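# Seat the matching relay in the rack's empty pocket

## Task

Locate the loose relay (a small transparent box topped by a colored button) whose button color is the same as the two relays already in the black rack. Place it in the rack's free pocket with the button facing up and press it fully down. The two relays already in the rack must not end up raised or removed, and the result must hold without the robot keeping it there.

## Robot and tools

Robot: two arms, left_arm and right_arm, each with six joints and a two-finger gripper. The names are labels only and do not tell you which side of an image an arm appears on.

Frame: all reported poses use one world frame. The origin sits on the table surface midway between the arms, +x points out across the table, +z points up, and left_arm is on the +y side. Positions are in metres, orientations are quaternions in wxyz order, and velocities are in m/s and rad/s. A reported hand position can be off from the true one, more so when the arm reaches far.

Gripper geometry: the fingers extend along the gripper's +z axis and close along its x axis. The reported end effector position is the point between the pads, and the fingertips sit 17.5 mm past it. A flat block juts about 9 cm from the last joint's axis toward the gripper's -y side and rotates with it. Turning only the last joint moves the pad midpoint around a 25 mm circle.

execute_actions: the argument actions is a list holding one item, or nothing at all.
- An empty list sends nothing and simply reports the current state.
- An item with rows (1 to 15 rows) and optional steps (1 to 15, default 15) moves the robot. Each step lasts 1/30 s and uses one row. If there are fewer rows than steps, the final row is reused.
- An item with steps only (up to 300) is a wait: no new command, and it returns after that many steps counted from the previous result. Time you spend replying counts toward them.
- pictures (true/false) chooses whether camera images come back. By default they do.
A refused call sends the robot nothing.

Row layout: every row is one list of 18 numbers covering both arms, even when only one of them moves. The first 9 numbers are for left_arm: six absolute joint target angles in radians, in the same column order as the Joint positions line, followed by gripper position, force_limit and speed. The next 9 are the same for right_arm. The three gripper values each range from -1 to 1.

Joint ranges in radians:
- left_arm: pan -3.142..3.142, lift -6.283..6.283, elbow 0.000..3.142, wrists 1-3 -6.283..6.283.
- right_arm: pan 0.000..6.283, lift -6.283..6.283, elbow -3.142..0.000, wrists 1-3 -6.283..6.283.
A call is refused if any target goes more than 0.010 past a range end and is also further out than that joint's last reported angle. The real end of a joint may differ by up to 0.010. A joint pushed beyond its real end is stopped there, and the result may then say "joint sent to its limit", possibly about an earlier move. If that line is absent, it does not prove the joint has more room.

How motion behaves: commands are smoothed and lag about 0.17 s. Each joint target is held within a fixed lead of the measured angle: 0.383 rad for pan and lift, 0.575 rad for the elbow and the three wrists. If the targets would carry the gripper more than 100 mm from where it is, all of them are scaled back. Large moves therefore take several calls, and the arm may not have arrived when a result comes back. Between calls the arms keep heading for the last row sent. They stop once motion has almost ceased (a blocked or very slow move counts as ceased) or once a step is HELD.

Gripper values:
- position: +1 is open at 50 mm, and the pads meet near -0.65. Use -1 to grasp.
- force_limit: -1 is about 20 N per pad, 0 about 102 N, +1 about 185 N. The actual grip can be up to 17 % stronger.
- speed: -1 is 20 mm/s, 0 is 85 mm/s, +1 is 150 mm/s.
To leave a gripper unchanged, repeat its last three values, since 0 is itself a command. A new force_limit or speed only applies after the position value changes by at least 0.01. To grip more gently, open first. position_measured is in counts; the opening in mm is about (250 - position_measured) x 0.202.

object_status:
- 0: moving.
- 1: blocked while opening.
- 2: blocked while closing, meaning an object is held. Confirm this after sending -1.
- 3: reached the target or pads met, so probably empty. It can also mean a very thin part, or a part slightly wider than the target.
Any new position value resets the status to 0 for a moment. If the grip weakens, the fingers close again, except at force_limit -1: then status 2 can stay even after the part is gone. An off-center grip on a fixed object fades over time, within a minute at force_limit -1.

Result lines:
- State: each gripper's pose and velocities.
- Joint positions and Joint velocities: one block per arm.
- Joint torques: total drive output, nonzero even with no contact, with offsets and noise.
- Wrist force and Wrist torque: force-sensor readings in the end effector's own axes. When pressing on a surface, the force points back into the arm. Offsets are up to about 5.5 N and noise about 3.4 N, and each axis saturates near 100 N. "no reading" is harmless.
- "joint command not followed": a clearance check changed the joint targets; the rest of the row still ran.
- HELD: marks steps on which your row was not sent, in whole or in part.

Things to avoid:
- Contact torque reaching a load limit (pan and lift 303, elbow 138, wrists 49.6 N m; a held part's weight counts).
- Any outside force of 150 N or more on the arm or what it holds. Either one stops that arm for 10 s and cancels the rest of the call.
- Hard collisions between the arms.
- Dropping, slamming or shoving objects hard.
- Letting anything leave the table.
Motors heat up while holding loads. MOTOR HOT appears from 70 °C, and at 85 °C the arm is braked (OVER-TEMPERATURE FAULT). Brief tugs on held parts or pushes on loose objects may happen.

zoom_image: takes camera (cam_high, cam_left_wrist or cam_right_wrist) and region [x0, y0, x1, y1] in image pixels, with the origin at the top-left corner and at most 504x504. It returns a sharper view of that camera's latest image. All images are 896x504. Calibration (K, distortion, T_world_to_cam) is provided per camera and may be slightly off. Wrist camera poses follow their arm's joints.

finished_scene: pass scene, the number of the current scene. It ends that scene irreversibly and reports whether the task succeeded; the relay must stay seated on its own. Replying with no tool call also ends things.

Each tool is called after "Emit:" as name([rows], argument=value, ...), one row to a line, values as JSON.

## Session

Emit:
execute_actions(actions=[])

Scene clock: 0.00 s of 4800.00 s.
left_arm: end_effector_position=(+0.1886, +0.3418, +0.3955) position_measured=3 object_status=3 end_effector_quat_wxyz=(-0.010, +0.802, +0.597, +0.011) end_effector_velocity=(+0.000, -0.001, -0.000) end_effector_angular_velocity=(+0.002, +0.000, +0.001) | right_arm: end_effector_position=(+0.5906, -0.3942, +0.3494) position_measured=3 object_status=3 end_effector_quat_wxyz=(+0.108, -0.478, +0.869, -0.069) end_effector_velocity=(+0.000, +0.000, +0.001) end_effector_angular_velocity=(+0.001, -0.001, -0.002)
Joint positions: left_arm=[-1.094 -2.394  2.217 -1.369 -1.556 -0.934] | right_arm=[ 3.756 -1.391 -2.052 -1.105  1.373 -1.775]
Joint velocities: left_arm=[ 0.001  0.003 -0.001 -0.     0.    -0.001] | right_arm=[-0.    -0.     0.001  0.     0.     0.001]
Joint torques (N m, as the arm reports them, + toward a larger angle): no reading
Motor temperatures (°C, as the motors report them): left_arm=[24 23 26 29 25 28] | right_arm=[22 22 24 26 30 30]
Wrist force (N, on the end effector, along its own x y z axes, offset not removed): no reading
Wrist torque (N m, same axes, about the end effector's origin, offset not removed): no reading
camera_calibration (this result's frames):
cam_left_wrist: T_world_to_cam=[[0.291266, 0.956641, 0.00132479, -0.374304], [0.916297, -0.27938, 0.286962, -0.196133], [0.27489, -0.0823683, -0.957941, 0.503209], [0, 0, 0, 1]] pos_world=[0.150411, 0.344727, 0.538823]
cam_right_wrist: T_world_to_cam=[[-0.520598, -0.845934, -0.115643, 0.00608276], [-0.853353, 0.519919, 0.0383686, 0.702722], [0.0276676, 0.118659, -0.99255, 0.526488], [0, 0, 0, 1]] pos_world=[0.58827, -0.422685, 0.496306]

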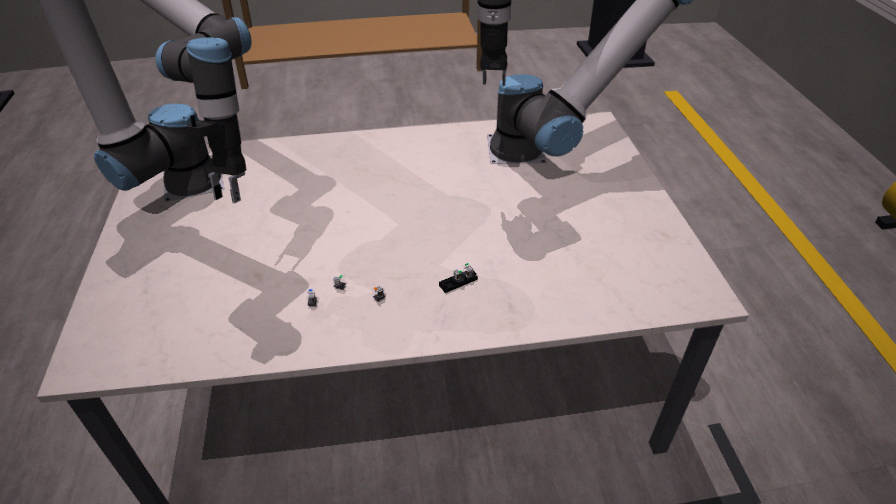

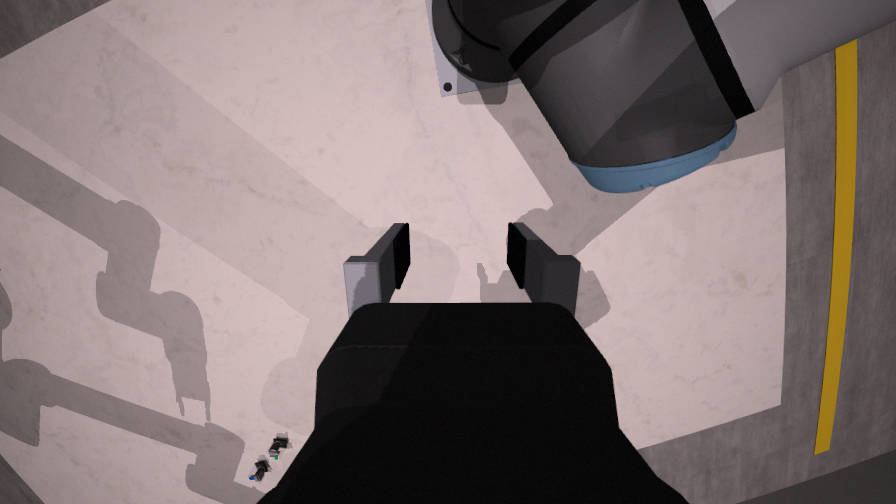

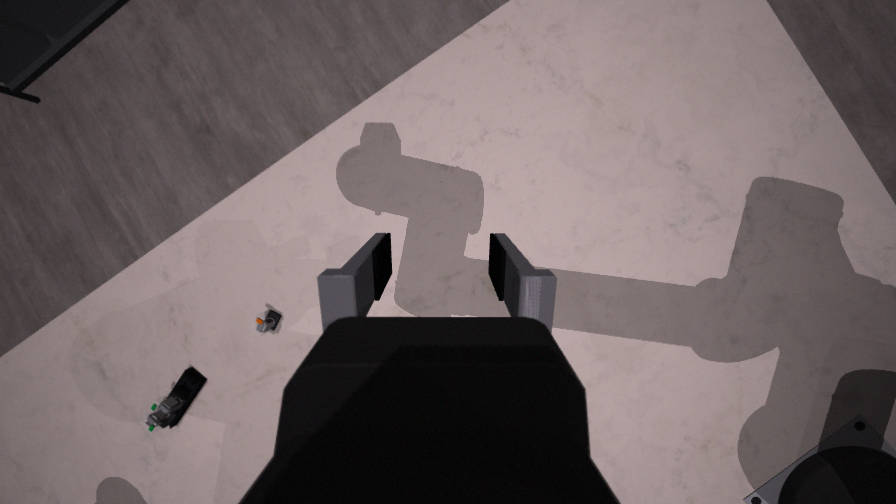

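Emit:
execute_actions([
  {"rows":[[-0.651,-1.2393,1.6736,-2.005,-1.571,-0.78,1,0,0,3.2,-1.391,-2.052,-1.105,1.373,-1.775,1,0,0]]},
], pictures=false)

Emit:
execute_actions([
  {"steps":50},
])

Scene clock: 7.67 s of 4800.00 s.
left_arm: end_effector_position=(+0.3208, +0.2215, +0.5541) position_measured=3 object_status=3 end_effector_quat_wxyz=(+0.153, +0.750, +0.644, -0.019) end_effector_velocity=(+0.391, -0.260, +0.269) end_effector_angular_velocity=(-0.447, -0.322, +0.315) | right_arm: end_effector_position=(+0.6461, -0.6221, +0.3494) position_measured=3 object_status=3 end_effector_quat_wxyz=(+0.094, -0.316, +0.940, -0.087) end_effector_velocity=(+0.033, -0.536, +0.000) end_effector_angular_velocity=(+0.001, -0.001, -0.817)
Joint positions: left_arm=[-0.878 -2.153  1.949 -1.676 -1.563 -0.855] | right_arm=[ 3.398 -1.391 -2.052 -1.105  1.373 -1.775]
Joint velocities: left_arm=[ 0.472  0.687 -0.567 -0.671 -0.016  0.159] | right_arm=[-0.816  0.    -0.     0.002 -0.     0.001]
Joint torques (N m, as the arm reports them, + toward a larger angle): left_arm=[ 19.66  45.58 -62.69 -11.29  -2.5    3.04] | right_arm=[-24.5   52.12  40.55   9.4    0.69   2.65]
Motor temperatures (°C, as the motors report them): left_arm=[24 23 26 29 25 28] | right_arm=[22 22 24 26 30 30]
Wrist force (N, on the end effector, along its own x y z axes, offset not removed): left_arm=[-0.8 -0.9 -1.6] | right_arm=[-6.3 2.8 -0.9]
Wrist torque (N m, same axes, about the end effector's origin, offset not removed): left_arm=[-0.37 0.17 0.05] | right_arm=[0.66 1.23 -0.02]
Steps of this call (steps 1 to 90: nothing new was sent; then 4.17 s passed at rest; steps 91 to 105: all 15 steps of this action). Readings (joint positions | what the end effector reports):
91: left_arm=[-1.094 -2.393 2.217 -1.369 -1.556 -0.934] | right_arm=[3.756 -1.391 -2.052 -1.105 1.373 -1.775] | left_arm position_measured=3 object_status=3 | right_arm position_measured=3 object_status=3
92: left_arm=[-1.089 -2.388 2.212 -1.374 -1.556 -0.931] | right_arm=[3.751 -1.391 -2.052 -1.105 1.373 -1.775] | left_arm position_measured=3 object_status=3 | right_arm position_measured=3 object_status=3
94: left_arm=[-1.057 -2.357 2.170 -1.418 -1.557 -0.918] | right_arm=[3.703 -1.391 -2.052 -1.105 1.373 -1.775] | left_arm position_measured=3 object_status=3 | right_arm position_measured=3 object_status=3
98: left_arm=[-0.993 -2.292 2.087 -1.513 -1.560 -0.894] | right_arm=[3.591 -1.391 -2.052 -1.105 1.373 -1.775] | left_arm position_measured=3 object_status=3 | right_arm position_measured=3 object_status=3
105: the state above

Scene clock: 9.33 s of 4800.00 s.
left_arm: end_effector_position=(+0.6602, +0.0202, +0.2202) position_measured=3 object_status=3 end_effector_quat_wxyz=(+0.000, +0.708, +0.707, -0.000) end_effector_velocity=(-0.000, -0.001, -0.000) end_effector_angular_velocity=(+0.000, +0.000, -0.001) | right_arm: end_effector_position=(+0.6409, -0.7525, +0.3493) position_measured=3 object_status=3 end_effector_quat_wxyz=(+0.085, -0.221, +0.967, -0.096) end_effector_velocity=(+0.000, +0.000, -0.001) end_effector_angular_velocity=(-0.000, +0.001, +0.001)
Joint positions: left_arm=[-0.651 -1.24   1.674 -2.005 -1.571 -0.78 ] | right_arm=[ 3.2   -1.391 -2.052 -1.105  1.373 -1.775]
Joint velocities: left_arm=[-0.001  0.001 -0.    -0.     0.     0.001] | right_arm=[ 0.001 -0.001 -0.     0.    -0.     0.   ]
Joint torques (N m, as the arm reports them, + toward a larger angle): left_arm=[ 11.41 -64.77 -58.6   -8.52  -2.87   2.61] | right_arm=[-18.62  49.69  42.2   10.27   2.05   3.25]
Motor temperatures (°C, as the motors report them): left_arm=[24 23 26 29 25 28] | right_arm=[22 22 24 26 30 30]
Wrist force (N, on the end effector, along its own x y z axes, offset not removed): left_arm=[-0.3 -0.1 1.2] | right_arm=[1.2 7.5 3.3]
Wrist torque (N m, same axes, about the end effector's origin, offset not removed): left_arm=[-0.25 0.03 0.10] | right_arm=[1.45 0.05 -0.14]
Steps of this call (steps 1 to 50: the robot went on to your last target). Readings (joint positions | what the end effector reports):
1: left_arm=[-0.862 -2.130 1.930 -1.698 -1.564 -0.850] | right_arm=[3.371 -1.391 -2.052 -1.105 1.373 -1.775] | left_arm position_measured=3 object_status=3 | right_arm position_measured=3 object_status=3
2: left_arm=[-0.847 -2.105 1.912 -1.720 -1.565 -0.845] | right_arm=[3.344 -1.391 -2.052 -1.105 1.373 -1.775] | left_arm position_measured=3 object_status=3 | right_arm position_measured=3 object_status=3
4: left_arm=[-0.817 -2.052 1.875 -1.763 -1.566 -0.835] | right_arm=[3.289 -1.391 -2.052 -1.105 1.373 -1.775] | left_arm position_measured=3 object_status=3 | right_arm position_measured=3 object_status=3
8: left_arm=[-0.765 -1.935 1.813 -1.838 -1.567 -0.817] | right_arm=[3.225 -1.391 -2.052 -1.105 1.373 -1.775] | left_arm position_measured=3 object_status=3 | right_arm position_measured=3 object_status=3
50: the state above
camera_calibration (this result's frames):
cam_left_wrist: T_world_to_cam=[[0.00651694, 0.999583, -0.0281395, -0.0101418], [0.95713, 0.00191388, 0.289652, -0.701066], [0.289585, -0.0288208, -0.956718, 0.168072], [0, 0, 0, 1]] pos_world=[0.622406, 0.0163233, 0.363577]
cam_right_wrist: T_world_to_cam=[[-0.888805, -0.443376, -0.115945, 0.268223], [-0.450067, 0.892167, 0.0384354, 0.95364], [0.086401, 0.0863447, -0.992512, 0.505511], [0, 0, 0, 1]] pos_world=[0.623924, -0.77553, 0.496171]

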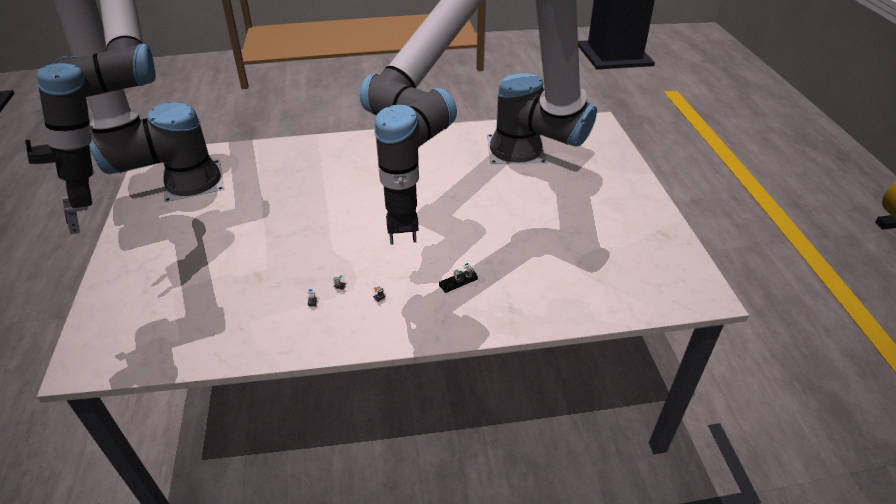

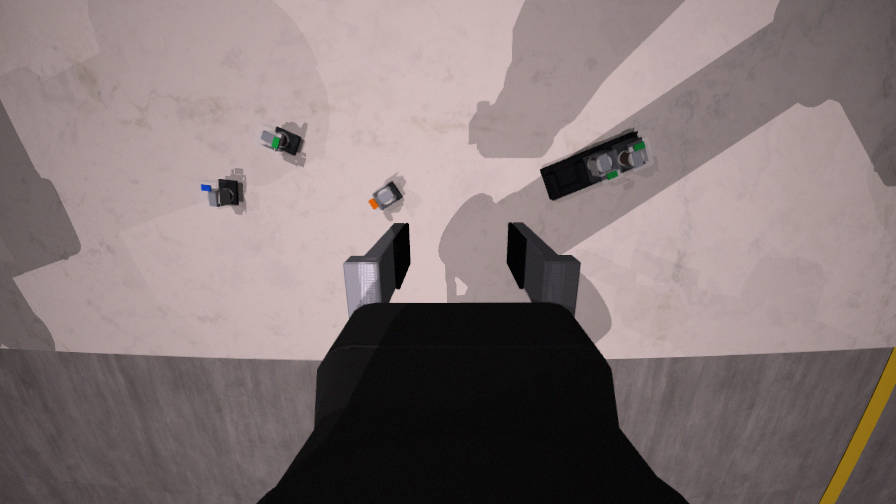

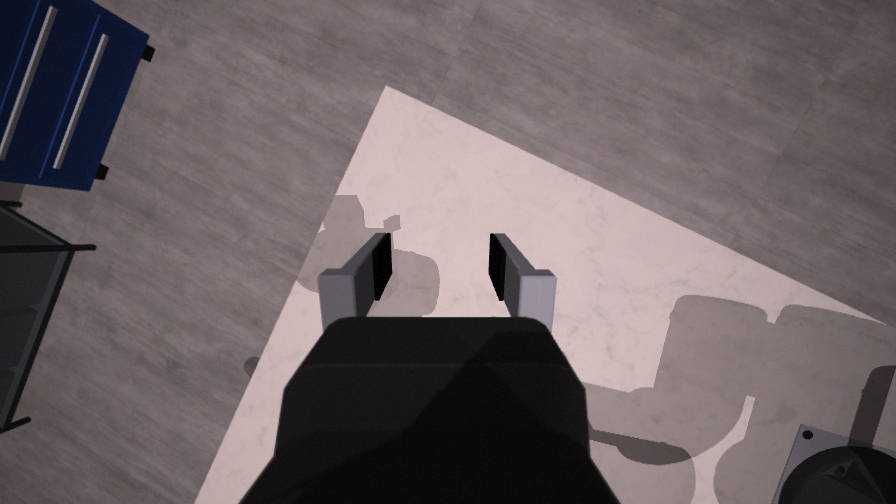

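Emit:
zoom_image(camera="cam_left_wrist", region=[530, 115, 670, 215])

Emit:
zoom_image(camera="cam_left_wrist", region=[240, 105, 320, 175])

Region (530, 115, 670, 215) of cam_left_wrist's 896x504 image, scaled by 3.600, with more detail than that image has; it fills the top 360 rows of this view, and the rest is white.

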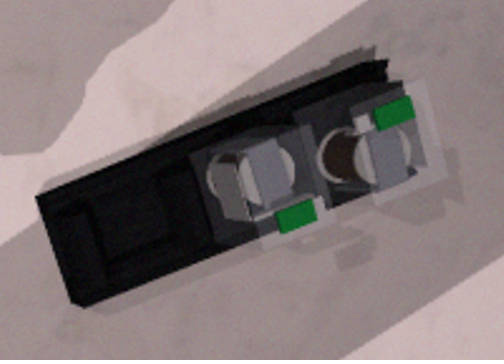

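Region (240, 105, 320, 175) of cam_left_wrist's 896x504 image, scaled by 6.300, with more detail than that image has; it fills the top 441 rows of this view, and the rest is white.

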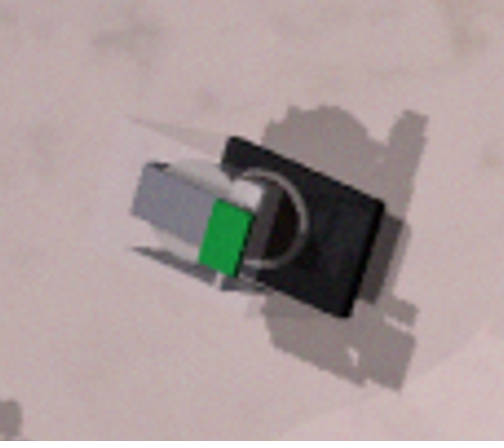

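Emit:
execute_actions([
  {"rows":[[-0.8525,-1.0289,1.6149,-2.1568,-1.571,-0.5525,1,0,0,3.2,-1.391,-2.052,-1.105,1.373,-1.775,1,0,0]]},
], pictures=false)

Emit:
execute_actions([
  {"steps":25},
])

Emit:
zoom_image(camera="cam_left_wrist", region=[380, 180, 540, 300])

Scene clock: 30.43 s of 4800.00 s.
left_arm: end_effector_position=(+0.6027, -0.1528, +0.1001) position_measured=3 object_status=3 end_effector_quat_wxyz=(+0.000, +0.833, +0.553, -0.000) end_effector_velocity=(-0.068, -0.125, -0.103) end_effector_angular_velocity=(+0.007, +0.005, -0.311) | right_arm: end_effector_position=(+0.6409, -0.7525, +0.3493) position_measured=3 object_status=3 end_effector_quat_wxyz=(+0.085, -0.221, +0.967, -0.096) end_effector_velocity=(+0.000, -0.000, +0.001) end_effector_angular_velocity=(-0.000, -0.001, -0.001)
Joint positions: left_arm=[-0.838 -1.044  1.619 -2.146 -1.571 -0.569] | right_arm=[ 3.2   -1.391 -2.052 -1.105  1.373 -1.775]
Joint velocities: left_arm=[-0.147  0.153 -0.039 -0.106 -0.     0.165] | right_arm=[-0.001 -0.     0.001 -0.001 -0.     0.   ]
Joint torques (N m, as the arm reports them, + toward a larger angle): left_arm=[  5.93 -98.53 -59.39  -8.29  -1.5    2.07] | right_arm=[-19.44  43.18  41.66   9.37   0.6    3.59]
Motor temperatures (°C, as the motors report them): left_arm=[24 23 26 29 25 28] | right_arm=[22 22 24 26 30 30]
Wrist force (N, on the end effector, along its own x y z axes, offset not removed): left_arm=[-2.2 -1.0 3.9] | right_arm=[0.5 3.5 2.8]
Wrist torque (N m, same axes, about the end effector's origin, offset not removed): left_arm=[-0.33 0.34 0.13] | right_arm=[0.82 -0.13 -0.19]
Steps of this call (steps 1 to 15: the robot went on to your last target; steps 16 to 90: nothing new was sent; then 17.60 s passed at rest; steps 91 to 105: all 15 steps of this action). Readings (joint positions | what the end effector reports):
91: left_arm=[-0.651 -1.239 1.674 -2.005 -1.571 -0.780] | right_arm=[3.200 -1.391 -2.052 -1.105 1.373 -1.775] | left_arm position_measured=3 object_status=3 | right_arm position_measured=3 object_status=3
92: left_arm=[-0.656 -1.234 1.671 -2.010 -1.571 -0.775] | right_arm=[3.200 -1.391 -2.052 -1.105 1.373 -1.775] | left_arm position_measured=3 object_status=3 | right_arm position_measured=3 object_status=3
94: left_arm=[-0.689 -1.200 1.661 -2.036 -1.571 -0.738] | right_arm=[3.200 -1.391 -2.052 -1.105 1.373 -1.775] | left_arm position_measured=3 object_status=3 | right_arm position_measured=3 object_status=3
98: left_arm=[-0.752 -1.134 1.643 -2.083 -1.571 -0.666] | right_arm=[3.200 -1.391 -2.052 -1.105 1.373 -1.775] | left_arm position_measured=3 object_status=3 | right_arm position_measured=3 object_status=3
105: the state above

Scene clock: 31.27 s of 4800.00 s.
left_arm: end_effector_position=(+0.5959, -0.1654, +0.0900) position_measured=3 object_status=3 end_effector_quat_wxyz=(+0.000, +0.842, +0.540, -0.000) end_effector_velocity=(+0.000, +0.001, +0.000) end_effector_angular_velocity=(-0.000, -0.000, -0.001) | right_arm: end_effector_position=(+0.6409, -0.7525, +0.3493) position_measured=3 object_status=3 end_effector_quat_wxyz=(+0.085, -0.221, +0.967, -0.096) end_effector_velocity=(-0.000, -0.001, -0.001) end_effector_angular_velocity=(-0.001, +0.002, +0.000)
Joint positions: left_arm=[-0.852 -1.029  1.615 -2.157 -1.571 -0.553] | right_arm=[ 3.2   -1.391 -2.052 -1.105  1.373 -1.775]
Joint velocities: left_arm=[ 0.001 -0.001  0.    -0.     0.     0.001] | right_arm=[-0.001 -0.    -0.    -0.001  0.    -0.001]
Joint torques (N m, as the arm reports them, + toward a larger angle): left_arm=[ -9.78 -81.39 -55.56  -8.44   0.96   2.63] | right_arm=[-17.97  43.62  41.76   9.02   0.44   3.48]
Motor temperatures (°C, as the motors report them): left_arm=[24 23 26 29 25 28] | right_arm=[22 22 24 26 30 30]
Wrist force (N, on the end effector, along its own x y z axes, offset not removed): left_arm=[1.3 -2.6 0.1] | right_arm=[2.6 10.5 -1.3]
Wrist torque (N m, same axes, about the end effector's origin, offset not removed): left_arm=[-0.71 -0.27 0.04] | right_arm=[2.08 -0.40 0.07]
Steps of this call (steps 1 to 25: the robot went on to your last target). Readings (joint positions | what the end effector reports):
1: left_arm=[-0.842 -1.040 1.618 -2.149 -1.571 -0.565] | right_arm=[3.200 -1.391 -2.052 -1.105 1.373 -1.775] | left_arm position_measured=3 object_status=3 | right_arm position_measured=3 object_status=3
2: left_arm=[-0.845 -1.037 1.617 -2.151 -1.571 -0.561] | right_arm=[3.200 -1.391 -2.052 -1.105 1.373 -1.775] | left_arm position_measured=3 object_status=3 | right_arm position_measured=3 object_status=3
4: left_arm=[-0.849 -1.033 1.616 -2.154 -1.571 -0.557] | right_arm=[3.200 -1.391 -2.052 -1.105 1.373 -1.775] | left_arm position_measured=3 object_status=3 | right_arm position_measured=3 object_status=3
8: left_arm=[-0.851 -1.030 1.615 -2.156 -1.571 -0.554] | right_arm=[3.200 -1.391 -2.052 -1.105 1.373 -1.775] | left_arm position_measured=3 object_status=3 | right_arm position_measured=3 object_status=3
25: the state above
camera_calibration (this result's frames):
cam_left_wrist: T_world_to_cam=[[0.421689, 0.906304, -0.0281494, -0.0907069], [0.871217, -0.396368, 0.289608, -0.616152], [0.251315, -0.146649, -0.956731, 0.0601257], [0, 0, 0, 1]] pos_world=[0.559942, -0.153198, 0.233413]
cam_right_wrist: T_world_to_cam=[[-0.888805, -0.443376, -0.115945, 0.268223], [-0.450067, 0.892167, 0.0384354, 0.95364], [0.0864012, 0.0863447, -0.992512, 0.50551], [0, 0, 0, 1]] pos_world=[0.623924, -0.77553, 0.496171]

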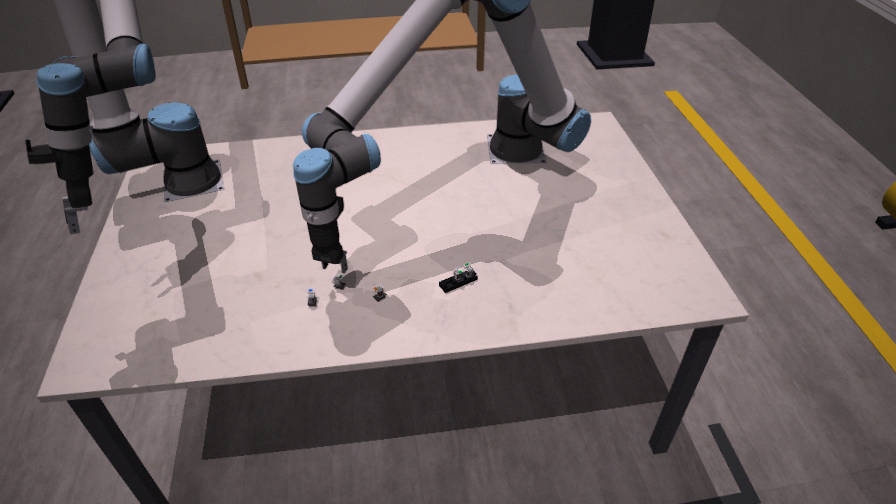

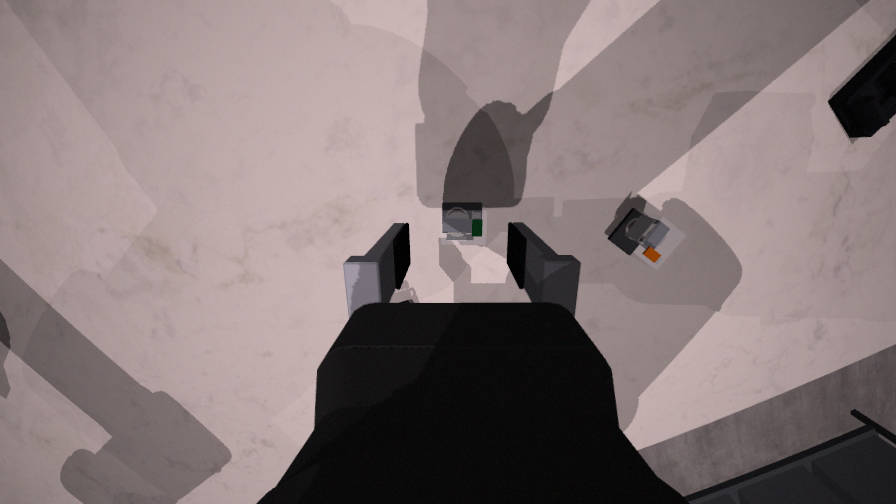

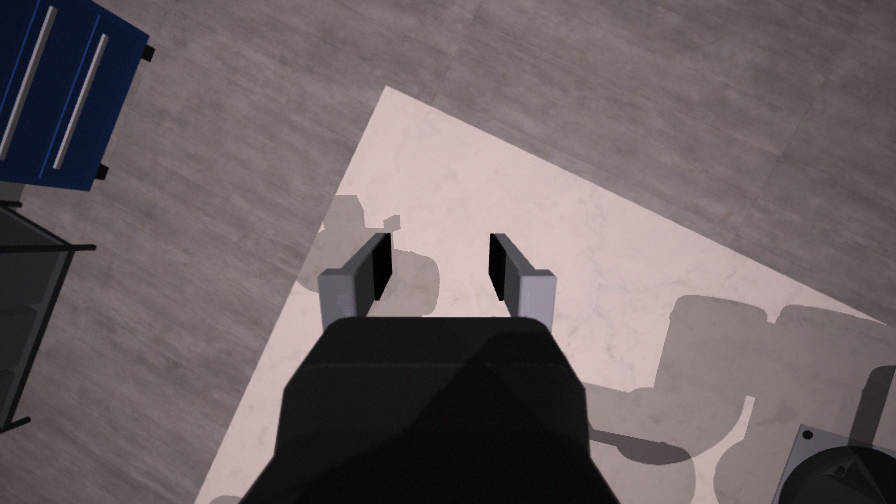

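Region (380, 180, 540, 300) of cam_left_wrist's 896x504 image, scaled by 3.150, with more detail than that image has; it fills the top 378 rows of this view, and the rest is white.

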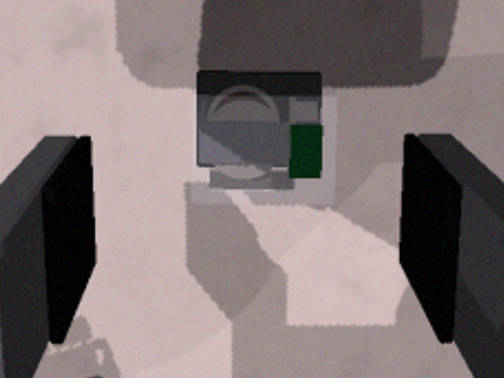

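Emit:
execute_actions([
  {"rows":[[-0.85,-1.02,1.624,-2.175,-1.571,-0.53,1,0,0,3.2,-1.391,-2.052,-1.105,1.373,-1.775,1,0,0],[-0.85,-1.02,1.624,-2.175,-1.571,-0.53,1,0,0,3.2,-1.391,-2.052,-1.105,1.373,-1.775,1,0,0],[-0.85,-1.003,1.634,-2.202,-1.571,-0.53,1,0,0,3.2,-1.391,-2.052,-1.105,1.373,-1.775,1,0,0],[-0.85,-1.003,1.634,-2.202,-1.571,-0.53,1,0,0,3.2,-1.391,-2.052,-1.105,1.373,-1.775,1,0,0],[-0.8499,-0.9843,1.6444,-2.2309,-1.571,-0.5299,1,0,0,3.2,-1.391,-2.052,-1.105,1.373,-1.775,1,0,0]]},
], pictures=false)

Emit:
execute_actions([
  {"steps":10},
])

Emit:
zoom_image(camera="cam_left_wrist", region=[380, 180, 540, 300])

Scene clock: 41.47 s of 4800.00 s.
left_arm: end_effector_position=(+0.5970, -0.1621, +0.0426) position_measured=3 object_status=3 end_effector_quat_wxyz=(-0.000, +0.847, +0.532, -0.000) end_effector_velocity=(-0.000, +0.002, -0.015) end_effector_angular_velocity=(-0.001, +0.000, -0.001) | right_arm: end_effector_position=(+0.6409, -0.7525, +0.3493) position_measured=3 object_status=3 end_effector_quat_wxyz=(+0.085, -0.221, +0.967, -0.096) end_effector_velocity=(+0.001, -0.000, +0.001) end_effector_angular_velocity=(+0.001, -0.002, -0.000)
Joint positions: left_arm=[-0.85  -0.986  1.643 -2.228 -1.571 -0.53 ] | right_arm=[ 3.2   -1.391 -2.052 -1.105  1.373 -1.775]
Joint velocities: left_arm=[ 0.001  0.013  0.01  -0.024 -0.     0.002] | right_arm=[-0.001 -0.     0.001  0.002  0.    -0.001]
Joint torques (N m, as the arm reports them, + toward a larger angle): left_arm=[ 10.68 -85.36 -27.74  -8.24   1.4    2.31] | right_arm=[-17.99  41.92  41.96   8.62  -0.2    3.17]
Motor temperatures (°C, as the motors report them): left_arm=[24 23 26 29 25 28] | right_arm=[22 22 24 26 30 30]
Wrist force (N, on the end effector, along its own x y z axes, offset not removed): left_arm=[0.9 -0.1 2.2] | right_arm=[2.2 6.6 0.5]
Wrist torque (N m, same axes, about the end effector's origin, offset not removed): left_arm=[-0.23 -0.19 0.00] | right_arm=[1.30 -0.40 -0.09]
Steps of this call (steps 1 to 15: the robot went on to your last target; steps 16 to 90: nothing new was sent; then 6.70 s passed at rest; steps 91 to 105: all 15 steps of this action). Readings (joint positions | what the end effector reports):
91: left_arm=[-0.853 -1.029 1.615 -2.157 -1.571 -0.552] | right_arm=[3.200 -1.391 -2.052 -1.105 1.373 -1.775] | left_arm position_measured=3 object_status=3 | right_arm position_measured=3 object_status=3
92: left_arm=[-0.852 -1.028 1.616 -2.159 -1.571 -0.550] | right_arm=[3.200 -1.391 -2.052 -1.105 1.373 -1.775] | left_arm position_measured=3 object_status=3 | right_arm position_measured=3 object_status=3
94: left_arm=[-0.851 -1.022 1.620 -2.169 -1.571 -0.541] | right_arm=[3.200 -1.391 -2.052 -1.105 1.373 -1.775] | left_arm position_measured=3 object_status=3 | right_arm position_measured=3 object_status=3
98: left_arm=[-0.850 -0.999 1.635 -2.207 -1.571 -0.533] | right_arm=[3.200 -1.391 -2.052 -1.105 1.373 -1.775] | left_arm position_measured=3 object_status=3 | right_arm position_measured=3 object_status=3
105: the state above

Scene clock: 41.80 s of 4800.00 s.
left_arm: end_effector_position=(+0.5970, -0.1619, +0.0411) position_measured=3 object_status=3 end_effector_quat_wxyz=(+0.000, +0.847, +0.531, -0.000) end_effector_velocity=(+0.001, -0.001, +0.001) end_effector_angular_velocity=(-0.002, -0.002, +0.001) | right_arm: end_effector_position=(+0.6409, -0.7525, +0.3493) position_measured=3 object_status=3 end_effector_quat_wxyz=(+0.085, -0.221, +0.967, -0.096) end_effector_velocity=(-0.000, -0.000, -0.001) end_effector_angular_velocity=(-0.001, +0.002, +0.001)
Joint positions: left_arm=[-0.85  -0.984  1.644 -2.231 -1.571 -0.53 ] | right_arm=[ 3.2   -1.391 -2.052 -1.105  1.373 -1.775]
Joint velocities: left_arm=[ 0.     0.    -0.001 -0.001  0.001 -0.001] | right_arm=[ 0.    -0.001 -0.001 -0.    -0.    -0.   ]
Joint torques (N m, as the arm reports them, + toward a larger angle): left_arm=[ 11.75 -82.46 -28.92  -8.52   1.09   2.59] | right_arm=[-18.48  41.06  41.22   8.95   0.     3.63]
Motor temperatures (°C, as the motors report them): left_arm=[24 23 26 29 25 28] | right_arm=[22 22 24 26 30 30]
Wrist force (N, on the end effector, along its own x y z axes, offset not removed): left_arm=[0.1 -0.8 0.0] | right_arm=[-4.2 2.5 -6.5]
Wrist torque (N m, same axes, about the end effector's origin, offset not removed): left_arm=[-0.44 0.00 0.09] | right_arm=[0.37 0.86 0.19]
Steps of this call (steps 1 to 10: the robot went on to your last target). Readings (joint positions | what the end effector reports):
1: left_arm=[-0.850 -0.985 1.644 -2.229 -1.571 -0.530] | right_arm=[3.200 -1.391 -2.052 -1.105 1.373 -1.775] | left_arm position_measured=3 object_status=3 | right_arm position_measured=3 object_status=3
2: left_arm=[-0.850 -0.985 1.644 -2.230 -1.571 -0.530] | right_arm=[3.200 -1.391 -2.052 -1.105 1.373 -1.775] | left_arm position_measured=3 object_status=3 | right_arm position_measured=3 object_status=3
4: left_arm=[-0.850 -0.985 1.644 -2.230 -1.571 -0.530] | right_arm=[3.200 -1.391 -2.052 -1.105 1.373 -1.775] | left_arm position_measured=3 object_status=3 | right_arm position_measured=3 object_status=3
8: left_arm=[-0.850 -0.984 1.644 -2.231 -1.571 -0.530] | right_arm=[3.200 -1.391 -2.052 -1.105 1.373 -1.775] | left_arm position_measured=3 object_status=3 | right_arm position_measured=3 object_status=3
10: the state above
camera_calibration (this result's frames):
cam_left_wrist: T_world_to_cam=[[0.439747, 0.897682, -0.0281168, -0.107845], [0.863092, -0.41373, 0.289655, -0.599473], [0.248385, -0.151642, -0.956718, 0.014504], [0, 0, 0, 1]] pos_world=[0.561222, -0.14901, 0.184484]
cam_right_wrist: T_world_to_cam=[[-0.888805, -0.443376, -0.115945, 0.268223], [-0.450067, 0.892167, 0.0384354, 0.95364], [0.0864014, 0.0863448, -0.992512, 0.50551], [0, 0, 0, 1]] pos_world=[0.623924, -0.77553, 0.496171]

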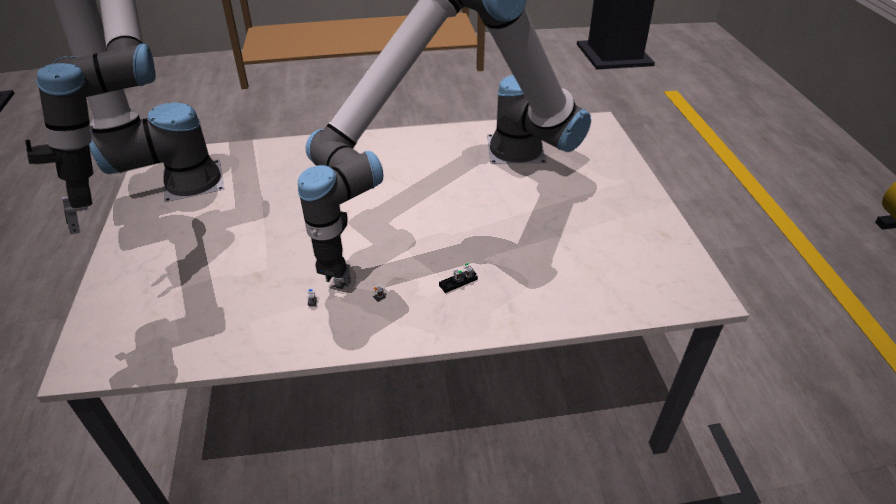

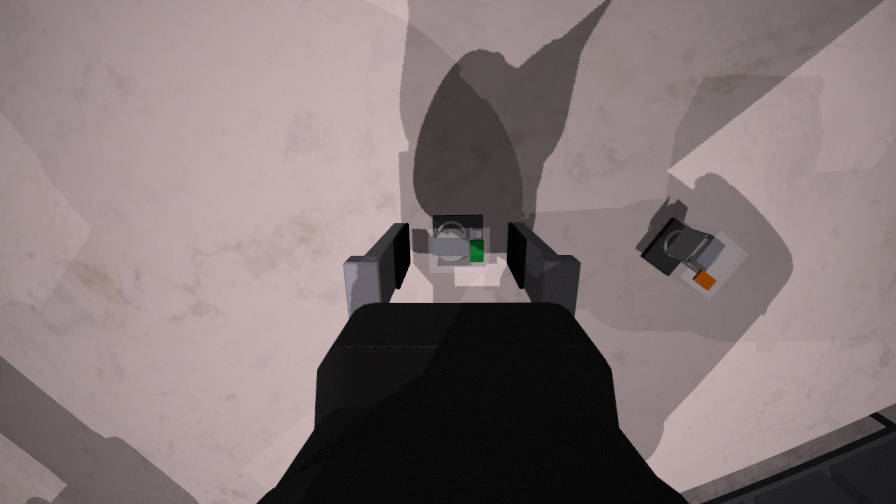

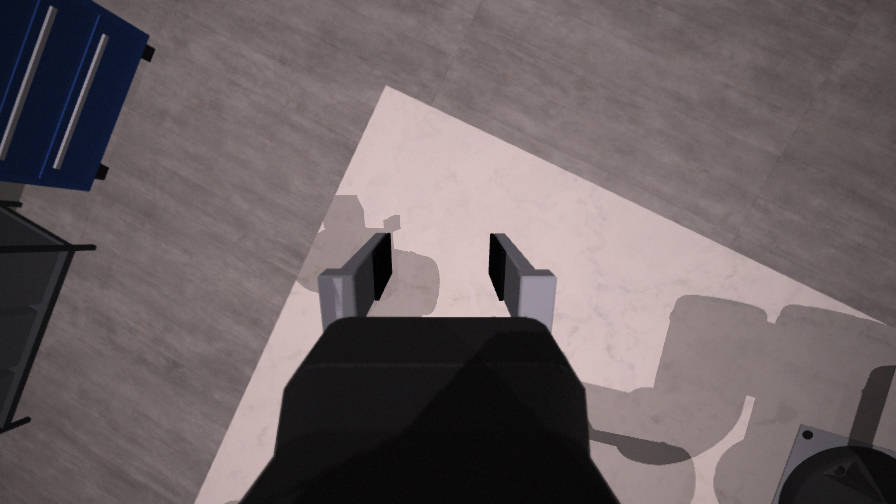

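Region (380, 180, 540, 300) of cam_left_wrist's 896x504 image, scaled by 3.150, with more detail than that image has; it fills the top 378 rows of this view, and the rest is white.

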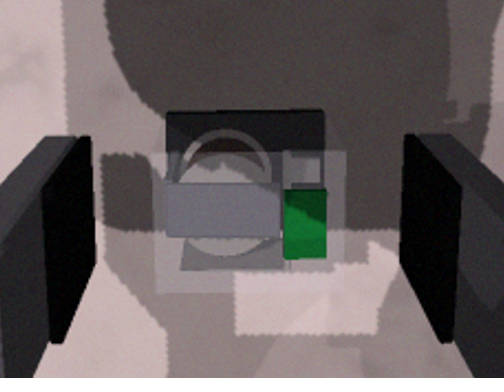

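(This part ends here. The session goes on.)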